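# Sort CO2 cylinders by weight into bin or tray

## Task

For each CO2 cylinder, compare the scale reading with the weight printed on it. Any cylinder that weighs more than 2 g under its printed weight goes into the scrap bin; releasing it from just above the bin's rim is allowed. Every other cylinder must lie flat on the floor of the tray. At the end, open the gripper and move the arm away. Nothing may depend on the robot to stay in place, and no cylinder may fall once the robot is removed.

## Robot and tools

Robot: one arm with a two-finger gripper. The fingers point along the gripper's +z axis and close along its y axis. The reported hand point is midway between the pads when they are shut. Closed fingertips extend about 33 mm past it, fully open ones about 9 mm. While closing, the tips advance about 24 mm away from the arm, so leave that clearance above any surface.

Frame: scene frame, origin on the table top directly beneath the arm base, +z up, +y to the left when facing along +x. Distances in metres, orientation as a quaternion with w first. The base may be slightly tilted, and the printed hand position can be off, more so at long reach.

A row is always 10 numbers: x, y, z, qw, qx, qy, qz, position, force_limit, speed. The first seven are an absolute pose (place to go) in the scene frame. The last three are gripper settings, each from -1 to 1. position: +1 fully open (140 mm gap), about -0.8 pads touching, -1 closes until blocked. force_limit: squeeze strength, roughly 14 N at -1, 60 N at 0, 107 N at +1 on parts up to 40 mm wide. speed: finger closing rate, about 30 mm/s at -1, 140 at 0, 250 at +1. To keep a given orientation, repeat your chosen quaternion in every row instead of copying a drifted reported value.

Tools:
- execute_actions(actions): a list of actions; each action is a list of up to 15 rows, one per control step of 1/30 s. Fewer rows means the final row is repeated to fill 15 steps. An empty list only reports state and images. A target more than 0.6 m from the gripper's current position along any gripper axis is rejected; if the first action fails that check or any action is malformed, nothing runs.
- move(target, speed, stop_force, blocking): a straight path toward one absolute pose row. speed is path top speed in m/s, 0.002 to 0.5 (default 0.25), rotation capped at twice that in rad/s. Path length 0.5 to 10 s; longer ones halt early. Finger values are applied at the start. It does not avoid obstacles and the hand may lag, stray or overshoot the speed, especially near full stretch. stop_force (N, 20 to 80, optional) ends the path when push opposing the motion rises by that amount for two steps; the hand then backs to where it was two steps earlier. Use it only with slow straight moves, not when rotating, and omit it when backing off something you press on. Not usable in the first 0.2 s or with blocking=false. blocking=false returns after 0.5 s; then use wait(0) to poll, and send nothing else until it ends or you call stop.
- wait(seconds): 0 to 10; holds the last command and lets a running move continue.
- stop(): brakes a running move; fingers keep going.
- zoom_image(camera, region): region [x0, y0, x1, y1] in pixels, top-left origin, at most 504 by 504. Cameras: cam_head_left, cam_head_right, cam_high, cam_low (672x504) and cam_wrist (504x504 fisheye). Use it to read printed weights and the scale display.
- finished_scene(scene): ends the current scene, given its number; irreversible.

Motion control: each step the commanded pose is clipped to within 70 mm and 16 degrees of the measured pose; position has priority over orientation. A distant target may need several actions, and after an action the arm goes no more than one clipped step further.

Results: the state line gives end_effector_position and end_effector_quat_wxyz. Hand target is what the controller is now driving to. Step readings list positions; HELD marks held-back steps. pose unreachable means the clearance check (which treats the mount as arm) altered or blocked the command. object_status: 0 moving, 1 blocked while opening, 2 blocked while closing (a grip), 3 reached the requested position or pads met. After closing with -1, confirm 2. To squeeze harder while gripping, raise force_limit and change position slightly, e.g. -1 to -0.98. position_measured is in counts: 3 open, 230 pads meeting. Flange force estimates outside force on the gripper, including held weight, and is noisy. The move line reports the ending: done, off_target, moving, held, fault, or contact (stop_force triggered, takes precedence), plus limits such as paced (pose clipped) or held (some steps blocked; the arm may then speed up).

Avoid: faults occur if a joint hits its load limit (waist, shoulder, elbow 139 N m; forearm roll, wrist pitch, wrist roll 34.8 N m, held weight included) or an outside force reaches 150 N; the arm then halts 10 s and gives way. The arm is stiff, so targets even slightly beyond a firm contact are risky; approach slowly. Do not drop, slam or knock items, and never push anything off the table. Parts in hand may be tugged briefly and loose objects nudged. Long holding heats motors; MOTOR HOT warns before an OVER-TEMPERATURE FAULT brake. Joint ranges (rad): waist -3.491 to 3.491, shoulder -3.140 to 3.140, elbow -1.187 to 4.328, forearm roll -3.316 to 3.316, wrist pitch -3.140 to 3.140, wrist roll -3.927 to 3.927.

Each tool is called after ">>>" as a command line: name --argument value for each argument, lists and objects as JSON in quotes; but a table of rows of numbers goes row by row, as --pt "numbers of a row", without its own name.

## Session

>>> execute_actions --actions '[]'

Scene clock: 0.00 s.
end_effector_position=(+0.2572, -0.0745, +0.1909) position_measured=3 object_status=3 end_effector_quat_wxyz=(+0.320, +0.404, +0.624, +0.587)
Joint positions: [-1.575  1.491 -0.148 -1.135 -1.434  0.093]
Joint velocities: [ 0.    -0.001  0.    -0.001  0.002 -0.002]
Flange force (N, the push that the arm receives, along the gripper's own x y z axes): no reading
Hand target: +0.257, -0.074, +0.191; +0.320, +0.404, +0.624, +0.587

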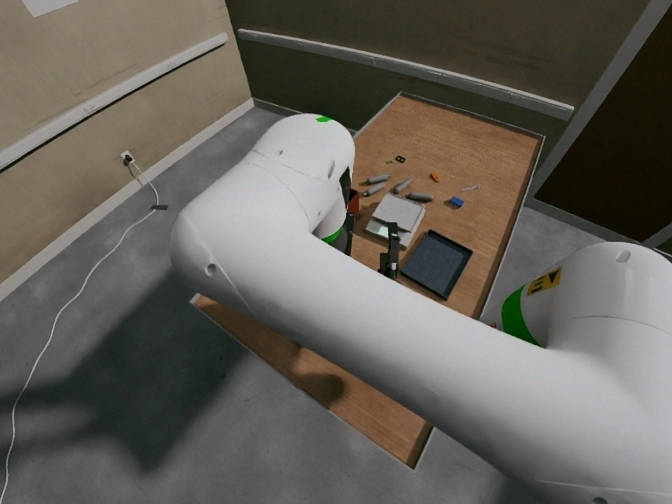

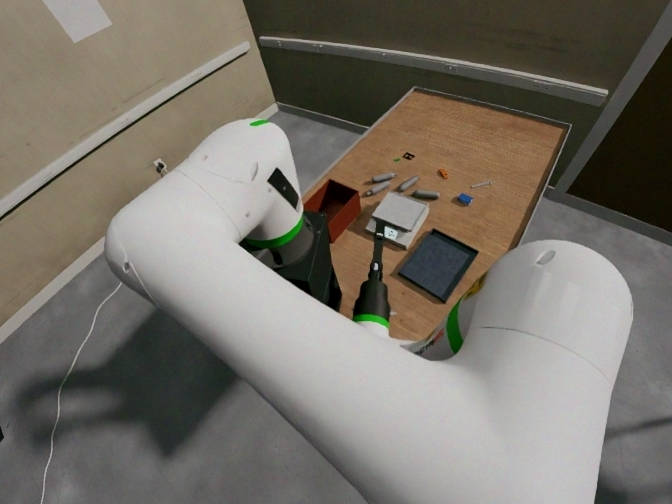

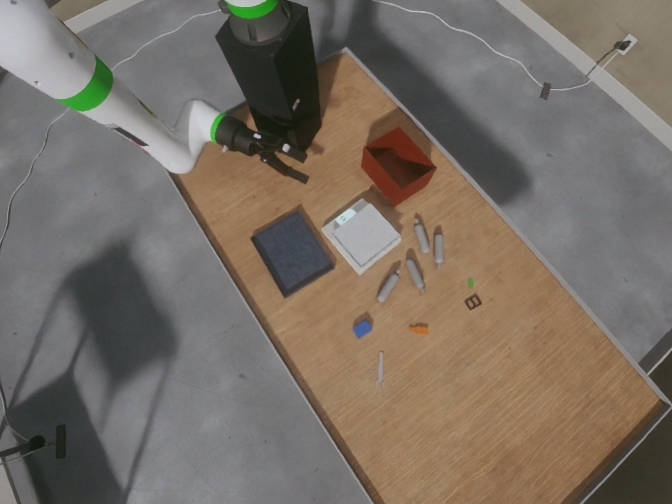

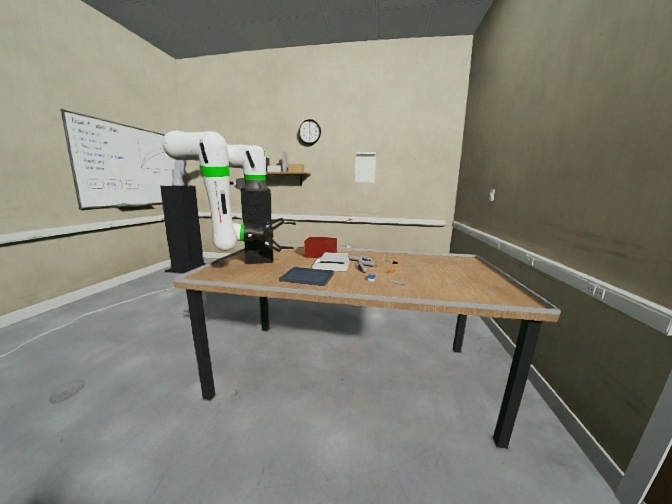

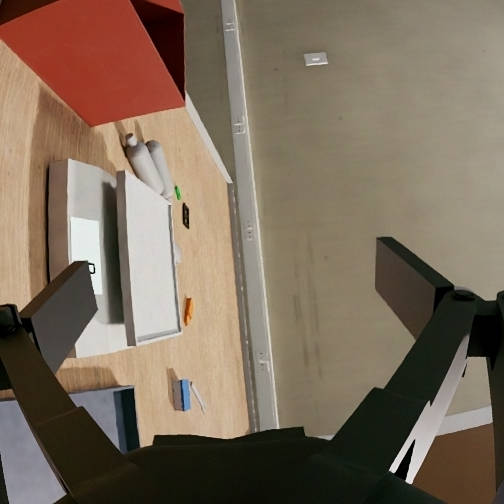

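>>> move --target '[0.5,0.05,0.4,0,0.707,0.707,0,1,0,0]'

>>> zoom_image --camera "cam_high" --region '[340,190,500,320]'

Scene clock: 9.33 s.
end_effector_position=(+0.4988, +0.0498, +0.3983) position_measured=3 object_status=3 end_effector_quat_wxyz=(-0.001, +0.706, +0.708, -0.001)
Joint positions: [-0.15   0.317 -0.284 -3.03   0.918  0.042]
Joint velocities: [-0.     0.002  0.001  0.001  0.001  0.001]
Flange force (N, the push that the arm receives, along the gripper's own x y z axes): [2.5 -6.1 -3.1]
Hand target: +0.499, +0.050, +0.398; -0.002, +0.706, +0.708, -0.001
Off the commanded pose: 0.002 m, 0 deg.
move: done; limits=paced

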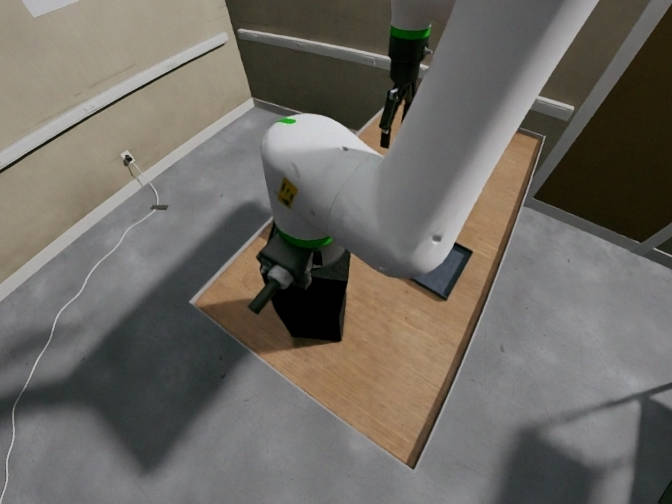

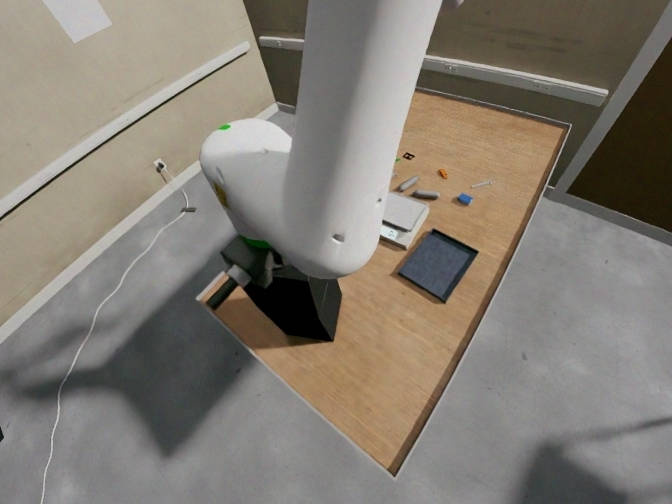

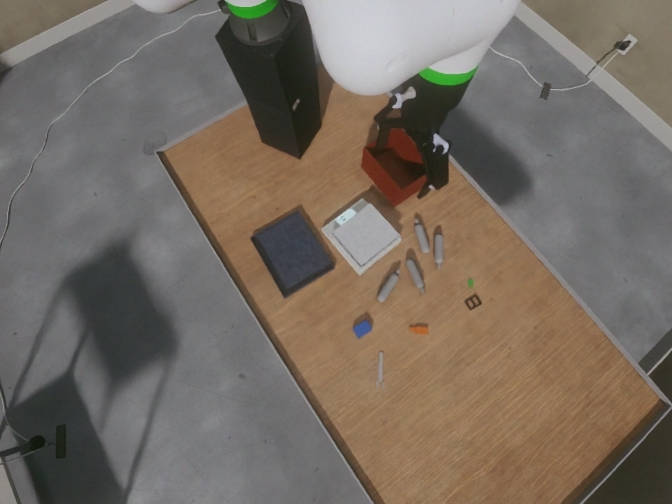

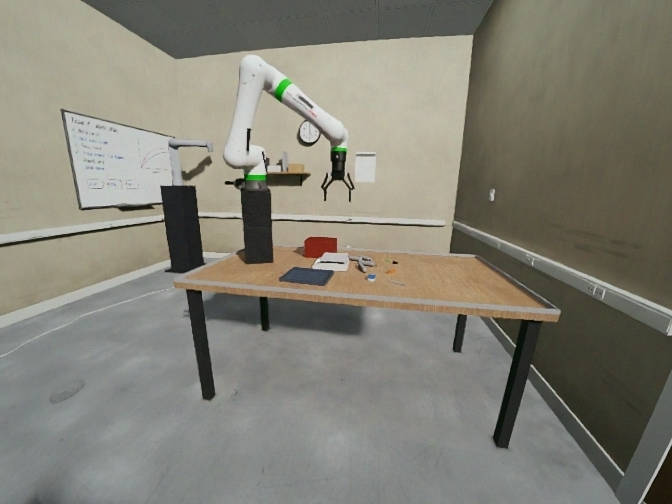

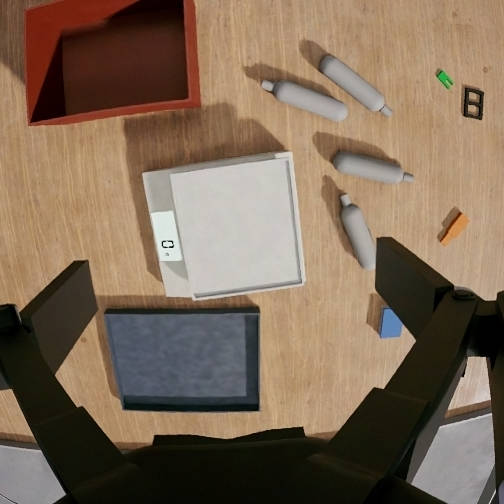

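Region (340, 190, 500, 320) of cam_high's 672x504 image, scaled by 3.150, with more detail than that image has; it fills the top 410 rows of this view, and the rest is white.

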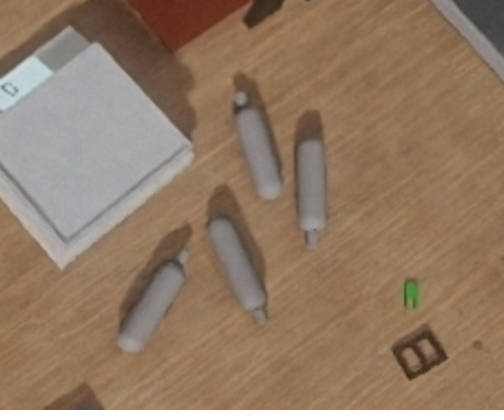

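>>> move --target '[0.65,0.05,0.25,0,0.707,0.707,0,1,0,0]'

>>> zoom_image --camera "cam_wrist" --region '[100,0,400,300]'

Scene clock: 15.70 s.
end_effector_position=(+0.6497, +0.0502, +0.2497) position_measured=3 object_status=3 end_effector_quat_wxyz=(+0.000, +0.707, +0.707, -0.000)
Joint positions: [-0.145  0.839  0.167 -3.022  0.844  0.022]
Joint velocities: [ 0.     0.     0.001  0.     0.    -0.   ]
Flange force (N, the push that the arm receives, along the gripper's own x y z axes): [0.5 -4.2 -6.4]
Hand target: +0.650, +0.050, +0.250; +0.000, +0.707, +0.707, -0.000
Off the commanded pose: 0.000 m, 0 deg.
move: done

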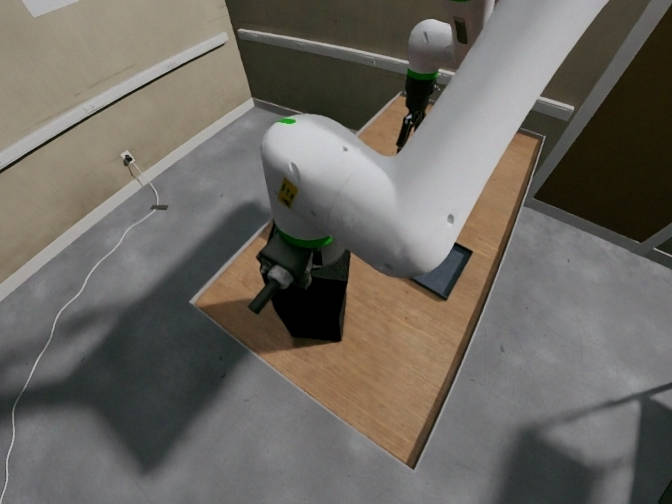

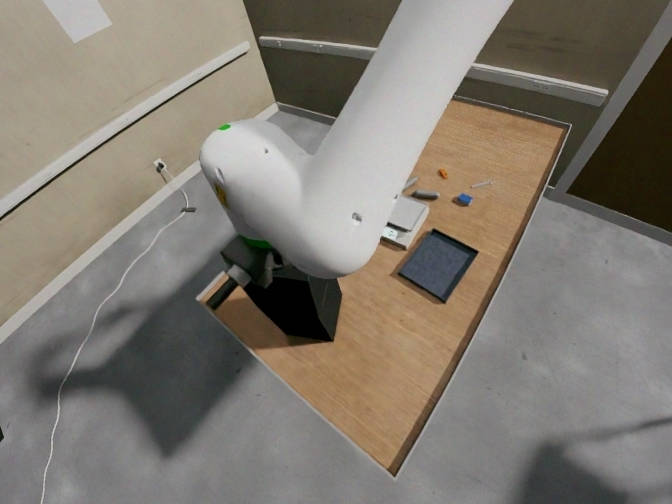

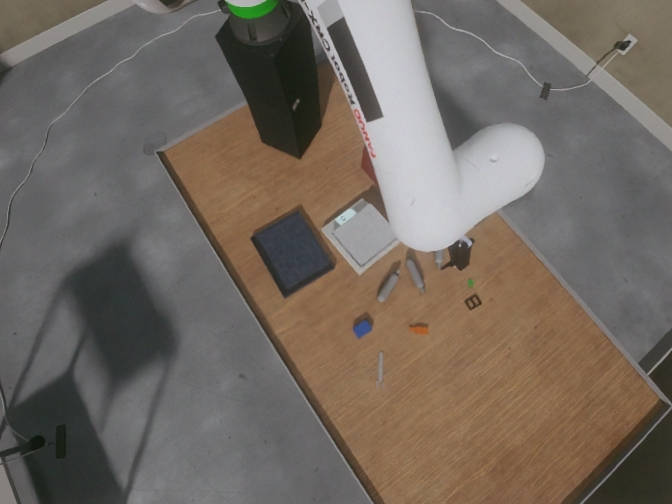

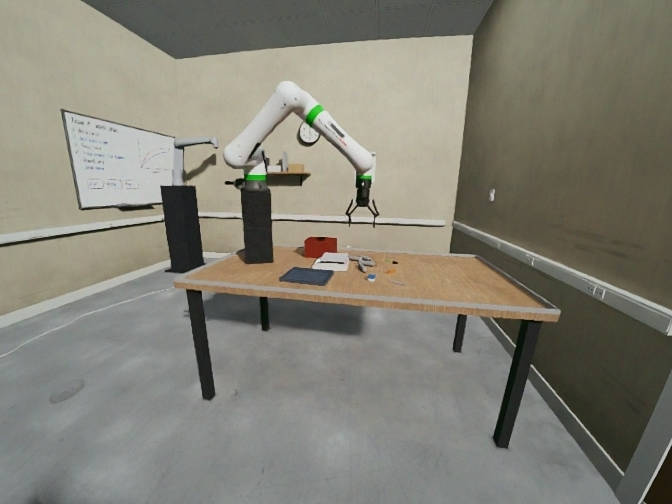

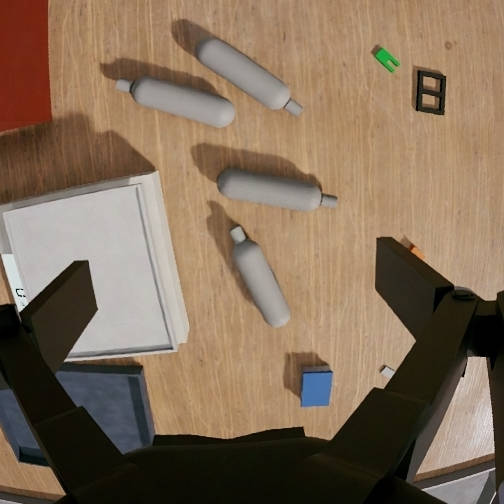

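Region (100, 0, 400, 300) of cam_wrist's 504x504 image, scaled by 1.680, with more detail than that image has.

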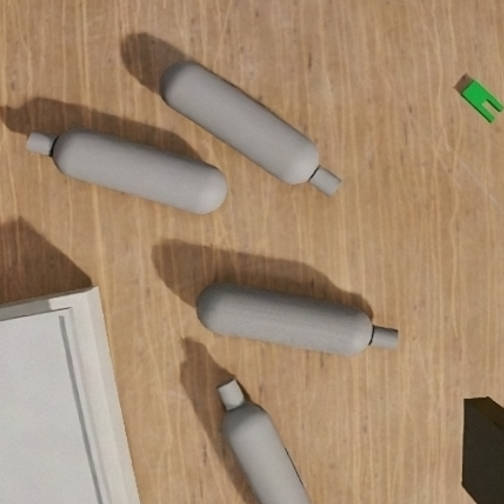

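>>> move --target '[0.675,0.03,0.1,0,0.105,0.995,0,0.1,0,0]'

Scene clock: 31.27 s.
end_effector_position=(+0.6747, +0.0301, +0.1000) position_measured=117 object_status=3 end_effector_quat_wxyz=(+0.000, +0.105, +0.994, -0.000)
Joint positions: [-0.191  1.149  0.351 -3.01   0.715  1.408]
Joint velocities: [-0.     0.002  0.    -0.001 -0.     0.002]
Flange force (N, the push that the arm receives, along the gripper's own x y z axes): [4.8 -0.5 -5.1]
Hand target: +0.675, +0.030, +0.100; +0.000, +0.105, +0.994, -0.000
Off the commanded pose: 0.000 m, 0 deg.
move: done

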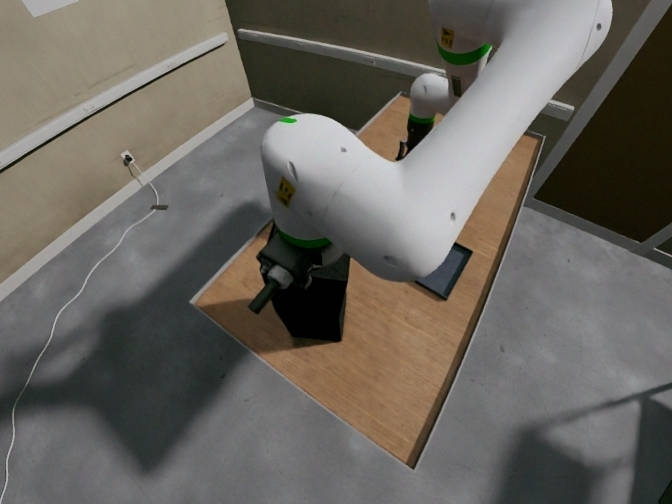

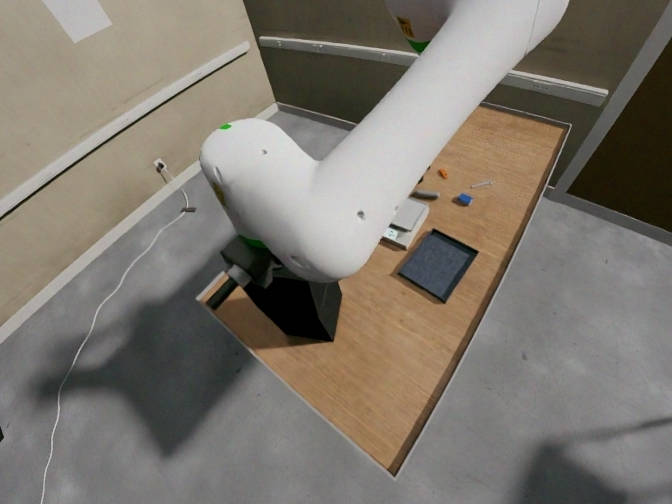

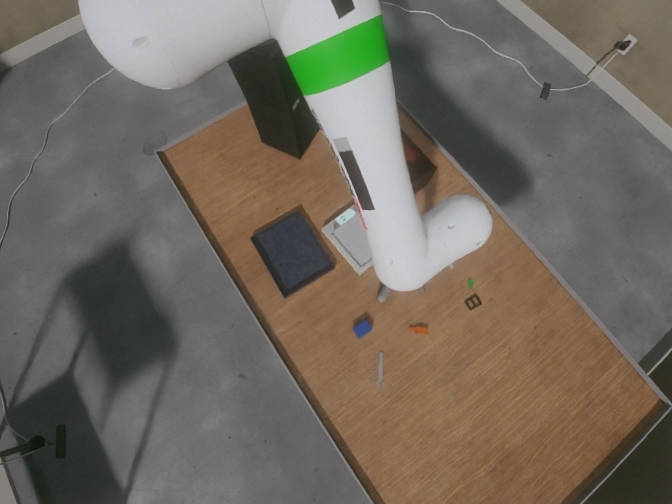

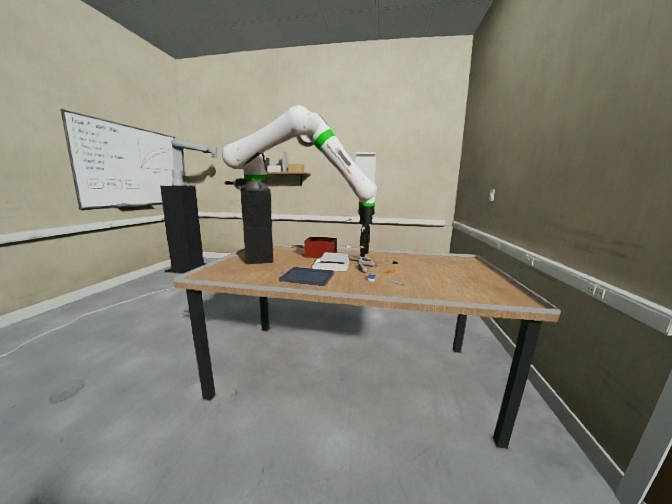

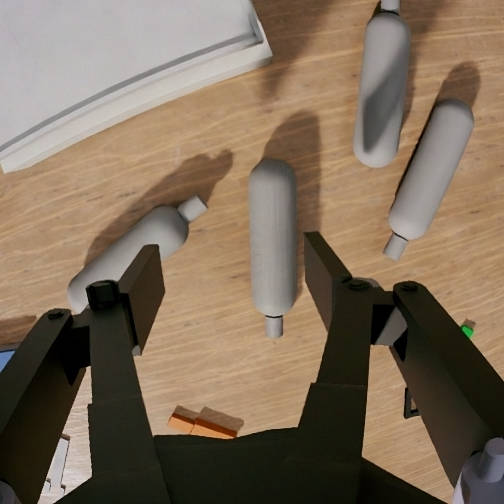

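>>> move --target '[0.697,0.048,0.06,0,0.105,0.995,0,-0.1,0,0]' --speed 0.1

Scene clock: 35.43 s.
end_effector_position=(+0.6969, +0.0480, +0.0600) position_measured=141 object_status=3 end_effector_quat_wxyz=(+0.000, +0.105, +0.994, +0.000)
Joint positions: [-0.166  1.272  0.498 -3.011  0.741  1.386]
Joint velocities: [ 0.     0.     0.001  0.001  0.001 -0.002]
Flange force (N, the push that the arm receives, along the gripper's own x y z axes): [4.0 0.1 -5.4]
Hand target: +0.697, +0.048, +0.060; -0.000, +0.105, +0.994, -0.000
Off the commanded pose: 0.000 m, 0 deg.
move: done

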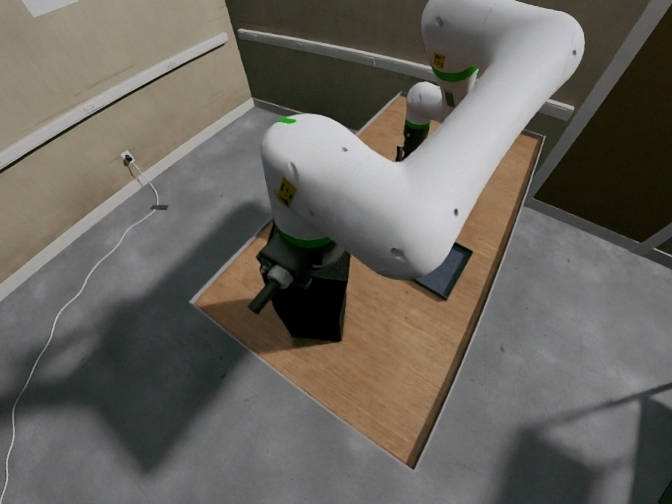

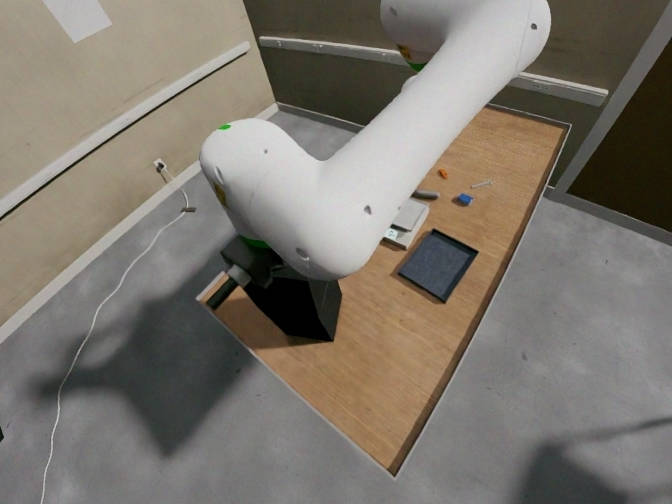

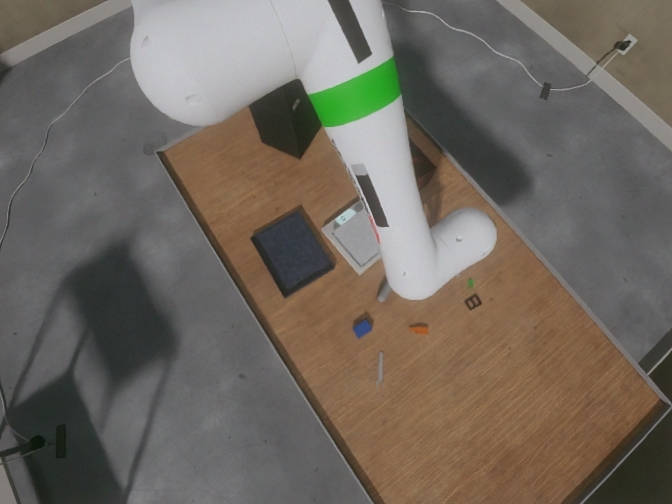

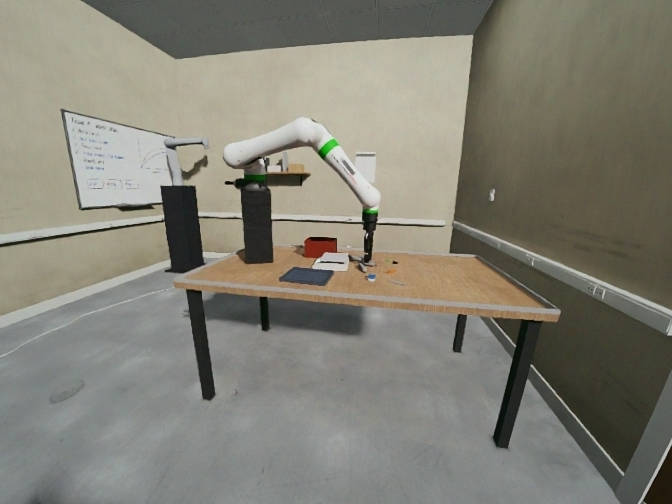

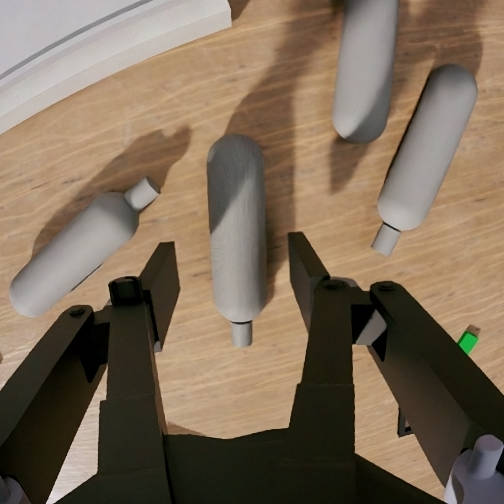

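>>> move --target '[0.688,0.052,0.038,0,0.105,0.995,0,-0.1,0,0]' --speed 0.05

>>> move --target '[0.688,0.052,0.038,0,0.105,0.995,0,-1,-0.3,0]'

>>> move --target '[0.67,0.03,0.25,0,0.105,0.995,0,-1,-0.3,0]'

>>> move --target '[0.62,-0.15,0.55,0,0,0.383,-0.924,-1,-0.3,0]' --speed 0.4

Scene clock: 42.30 s.
end_effector_position=(+0.6879, +0.0520, +0.0380) position_measured=141 object_status=3 end_effector_quat_wxyz=(-0.000, +0.105, +0.994, -0.000)
Joint positions: [-0.164  1.303  0.495 -3.006  0.707  1.378]
Joint velocities: [ 0.     0.001  0.    -0.    -0.002 -0.002]
Flange force (N, the push that the arm receives, along the gripper's own x y z axes): [7.6 -0.4 -6.8]
Hand target: +0.688, +0.052, +0.038; -0.000, +0.105, +0.994, -0.000
Off the commanded pose: 0.000 m, 0 deg.
move: done

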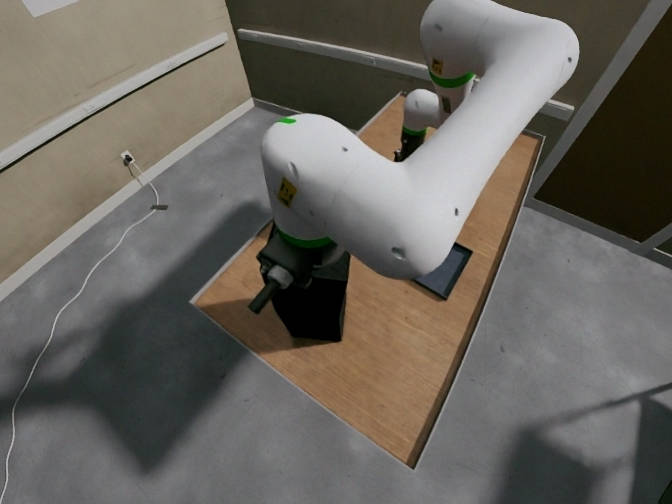

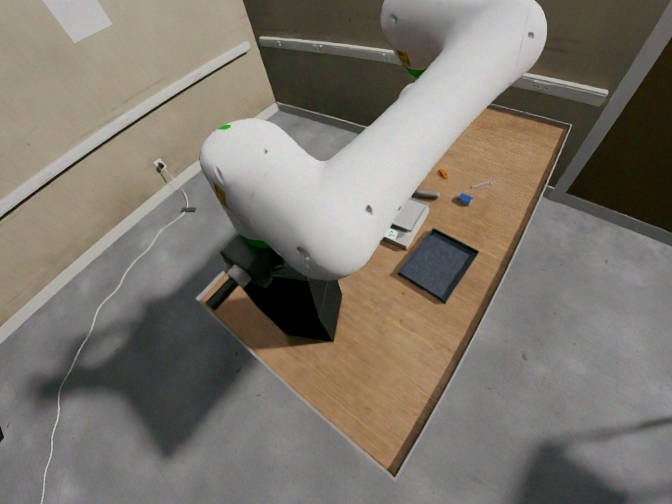

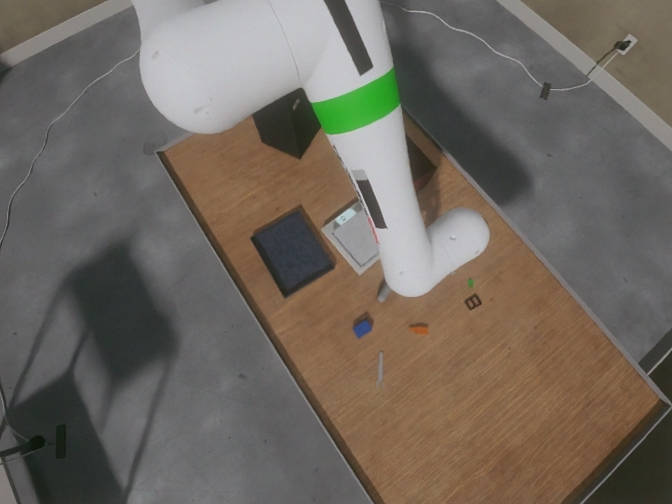

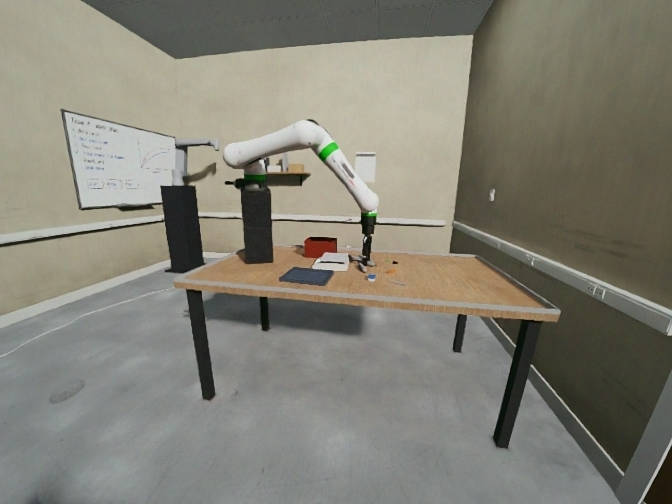

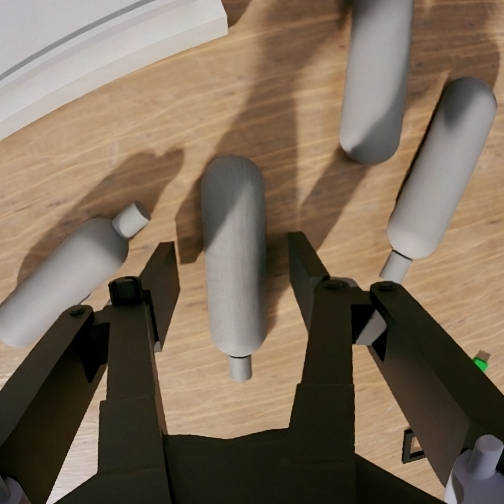

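Scene clock: 43.00 s.
end_effector_position=(+0.6880, +0.0520, +0.0380) position_measured=187 object_status=2 end_effector_quat_wxyz=(+0.000, +0.105, +0.994, -0.000)
Joint positions: [-0.164  1.303  0.495 -3.006  0.707  1.378]
Joint velocities: [-0.    -0.     0.     0.    -0.001  0.001]
Flange force (N, the push that the arm receives, along the gripper's own x y z axes): [9.1 -4.0 -18.4]
Hand target: +0.688, +0.052, +0.038; +0.000, +0.105, +0.994, -0.000
Off the commanded pose: 0.000 m, 0 deg.
move: done

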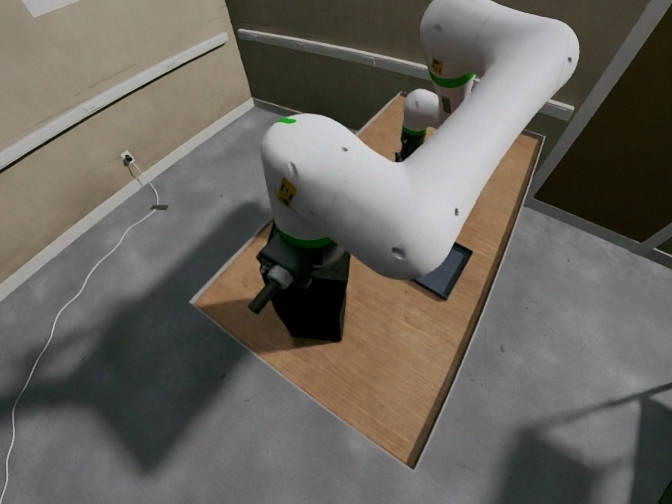

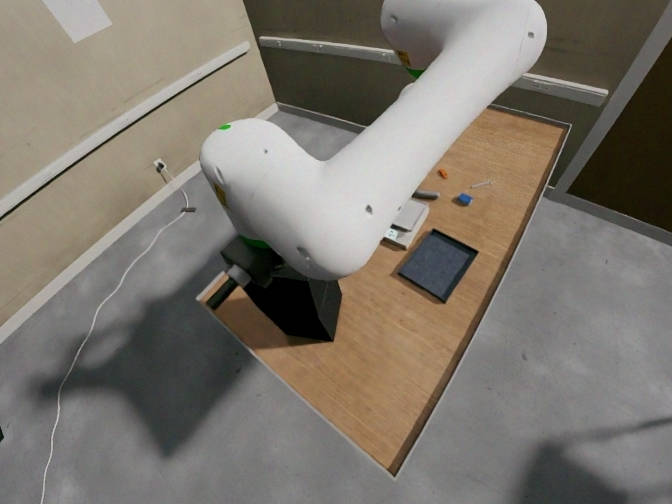

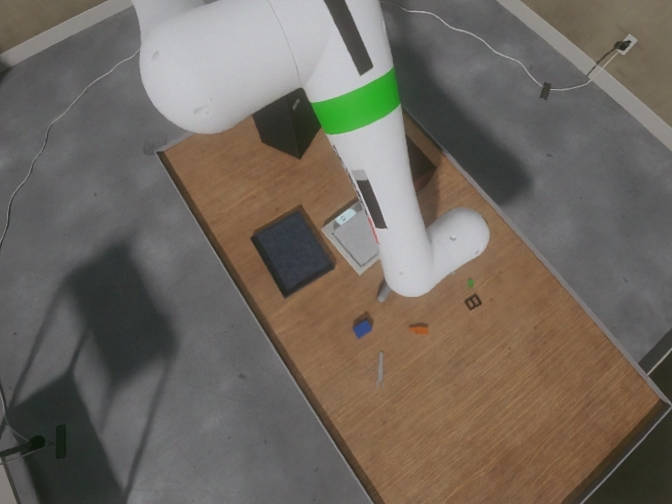

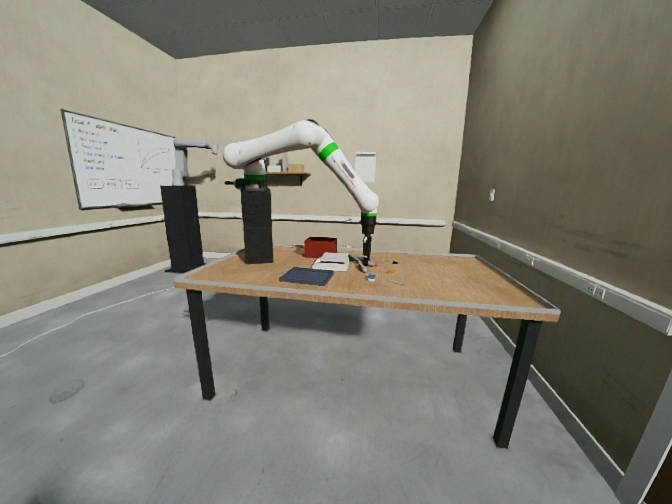

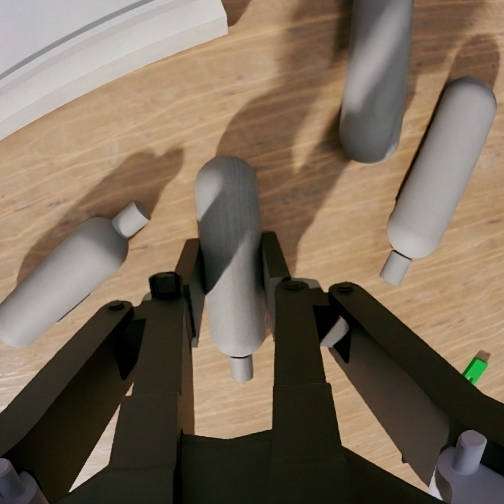

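Scene clock: 44.30 s.
end_effector_position=(+0.6705, +0.0300, +0.2499) position_measured=187 object_status=2 end_effector_quat_wxyz=(-0.000, +0.105, +0.994, +0.000)
Joint positions: [-0.173  0.871  0.236 -3.028  0.879  1.418]
Joint velocities: [-0.    -0.002 -0.     0.     0.    -0.001]
Flange force (N, the push that the arm receives, along the gripper's own x y z axes): [5.5 0.3 -3.0]
Hand target: +0.671, +0.030, +0.250; +0.000, +0.105, +0.994, +0.000
Off the commanded pose: 0.000 m, 0 deg.
move: done

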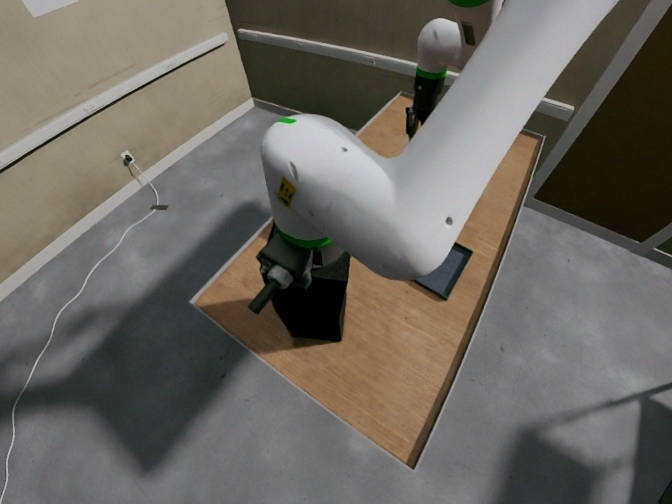

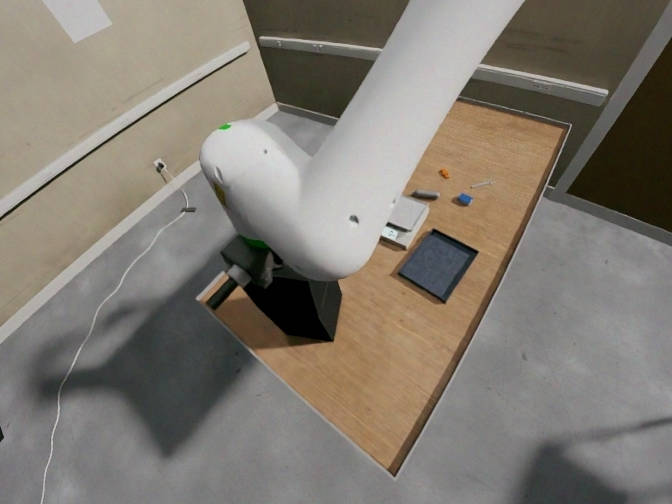

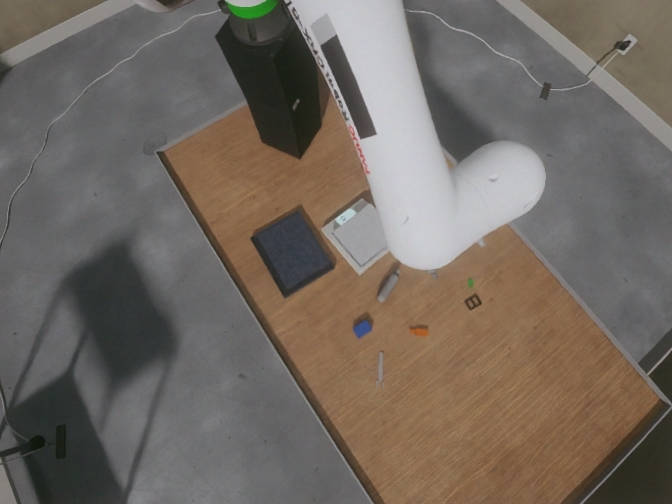

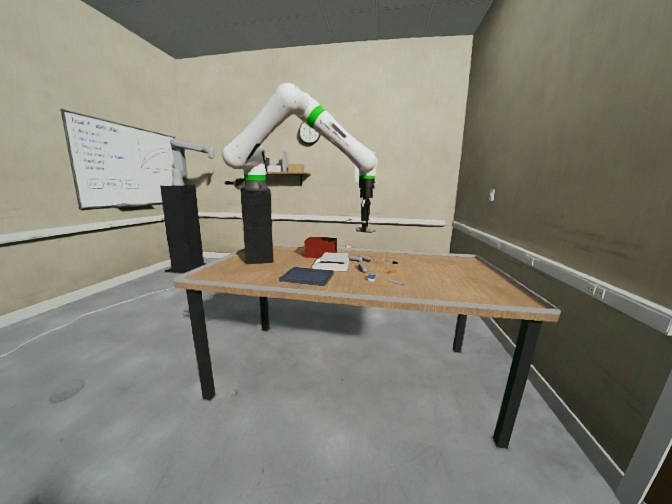

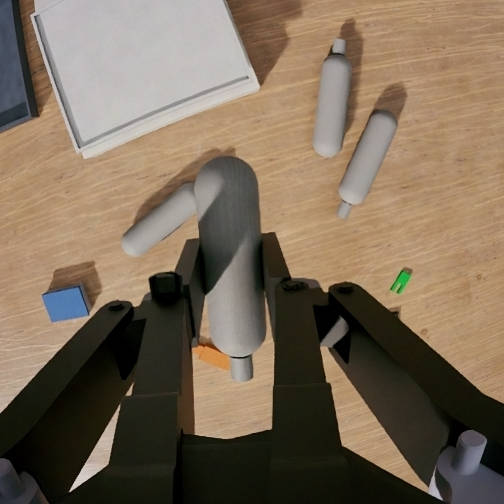

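Scene clock: 47.73 s.
end_effector_position=(+0.6209, -0.1509, +0.5498) position_measured=187 object_status=2 end_effector_quat_wxyz=(+0.003, +0.001, -0.383, +0.924)
Joint positions: [ 0.206  1.416  0.624 -0.986  2.324  1.091]
Joint velocities: [-0.001 -0.    -0.     0.002  0.     0.001]
Flange force (N, the push that the arm receives, along the gripper's own x y z axes): [4.7 -3.9 4.0]
Hand target: +0.621, -0.151, +0.550; +0.003, +0.001, -0.383, +0.924
Off the commanded pose: 0.001 m, 0 deg.
move: done

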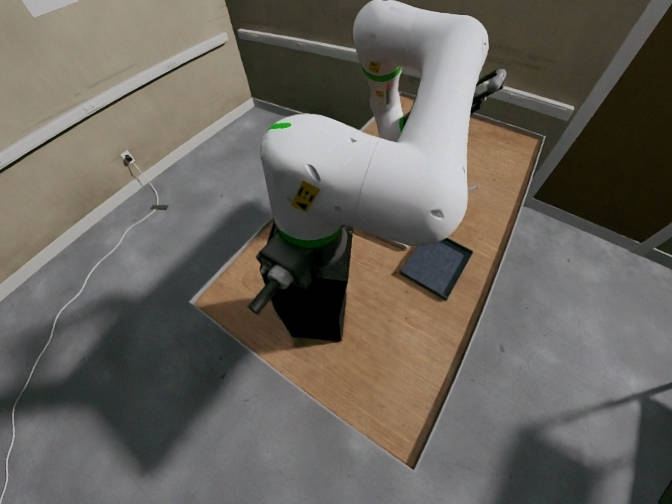

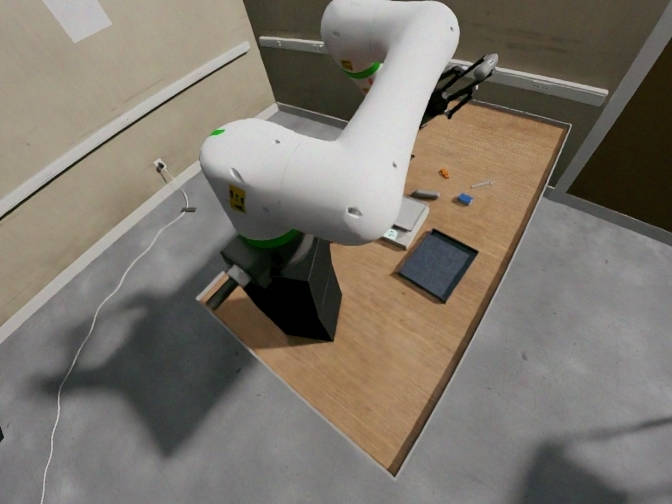

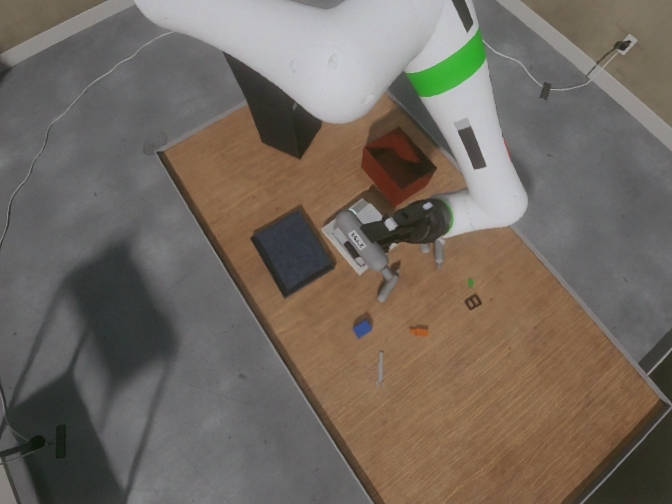

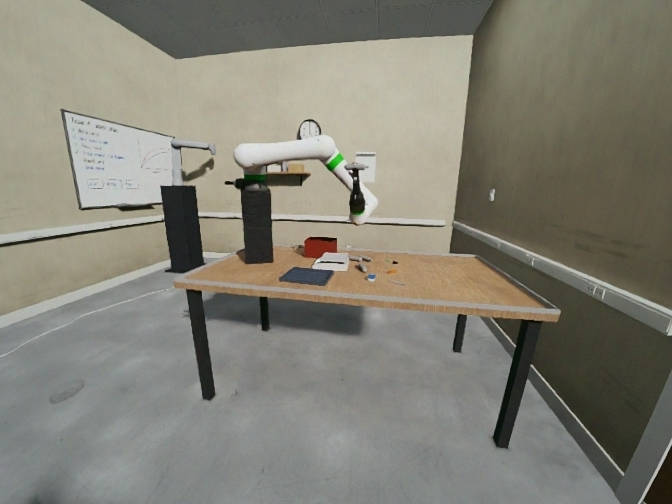

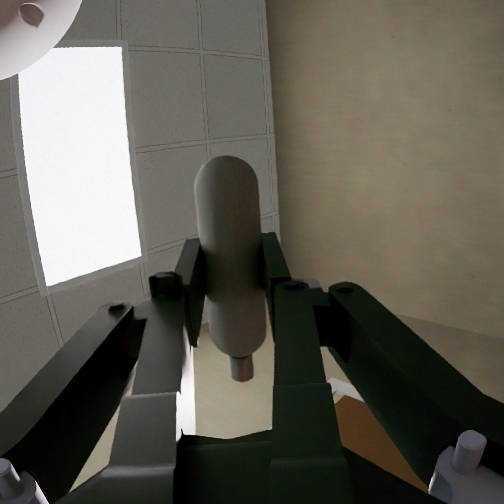

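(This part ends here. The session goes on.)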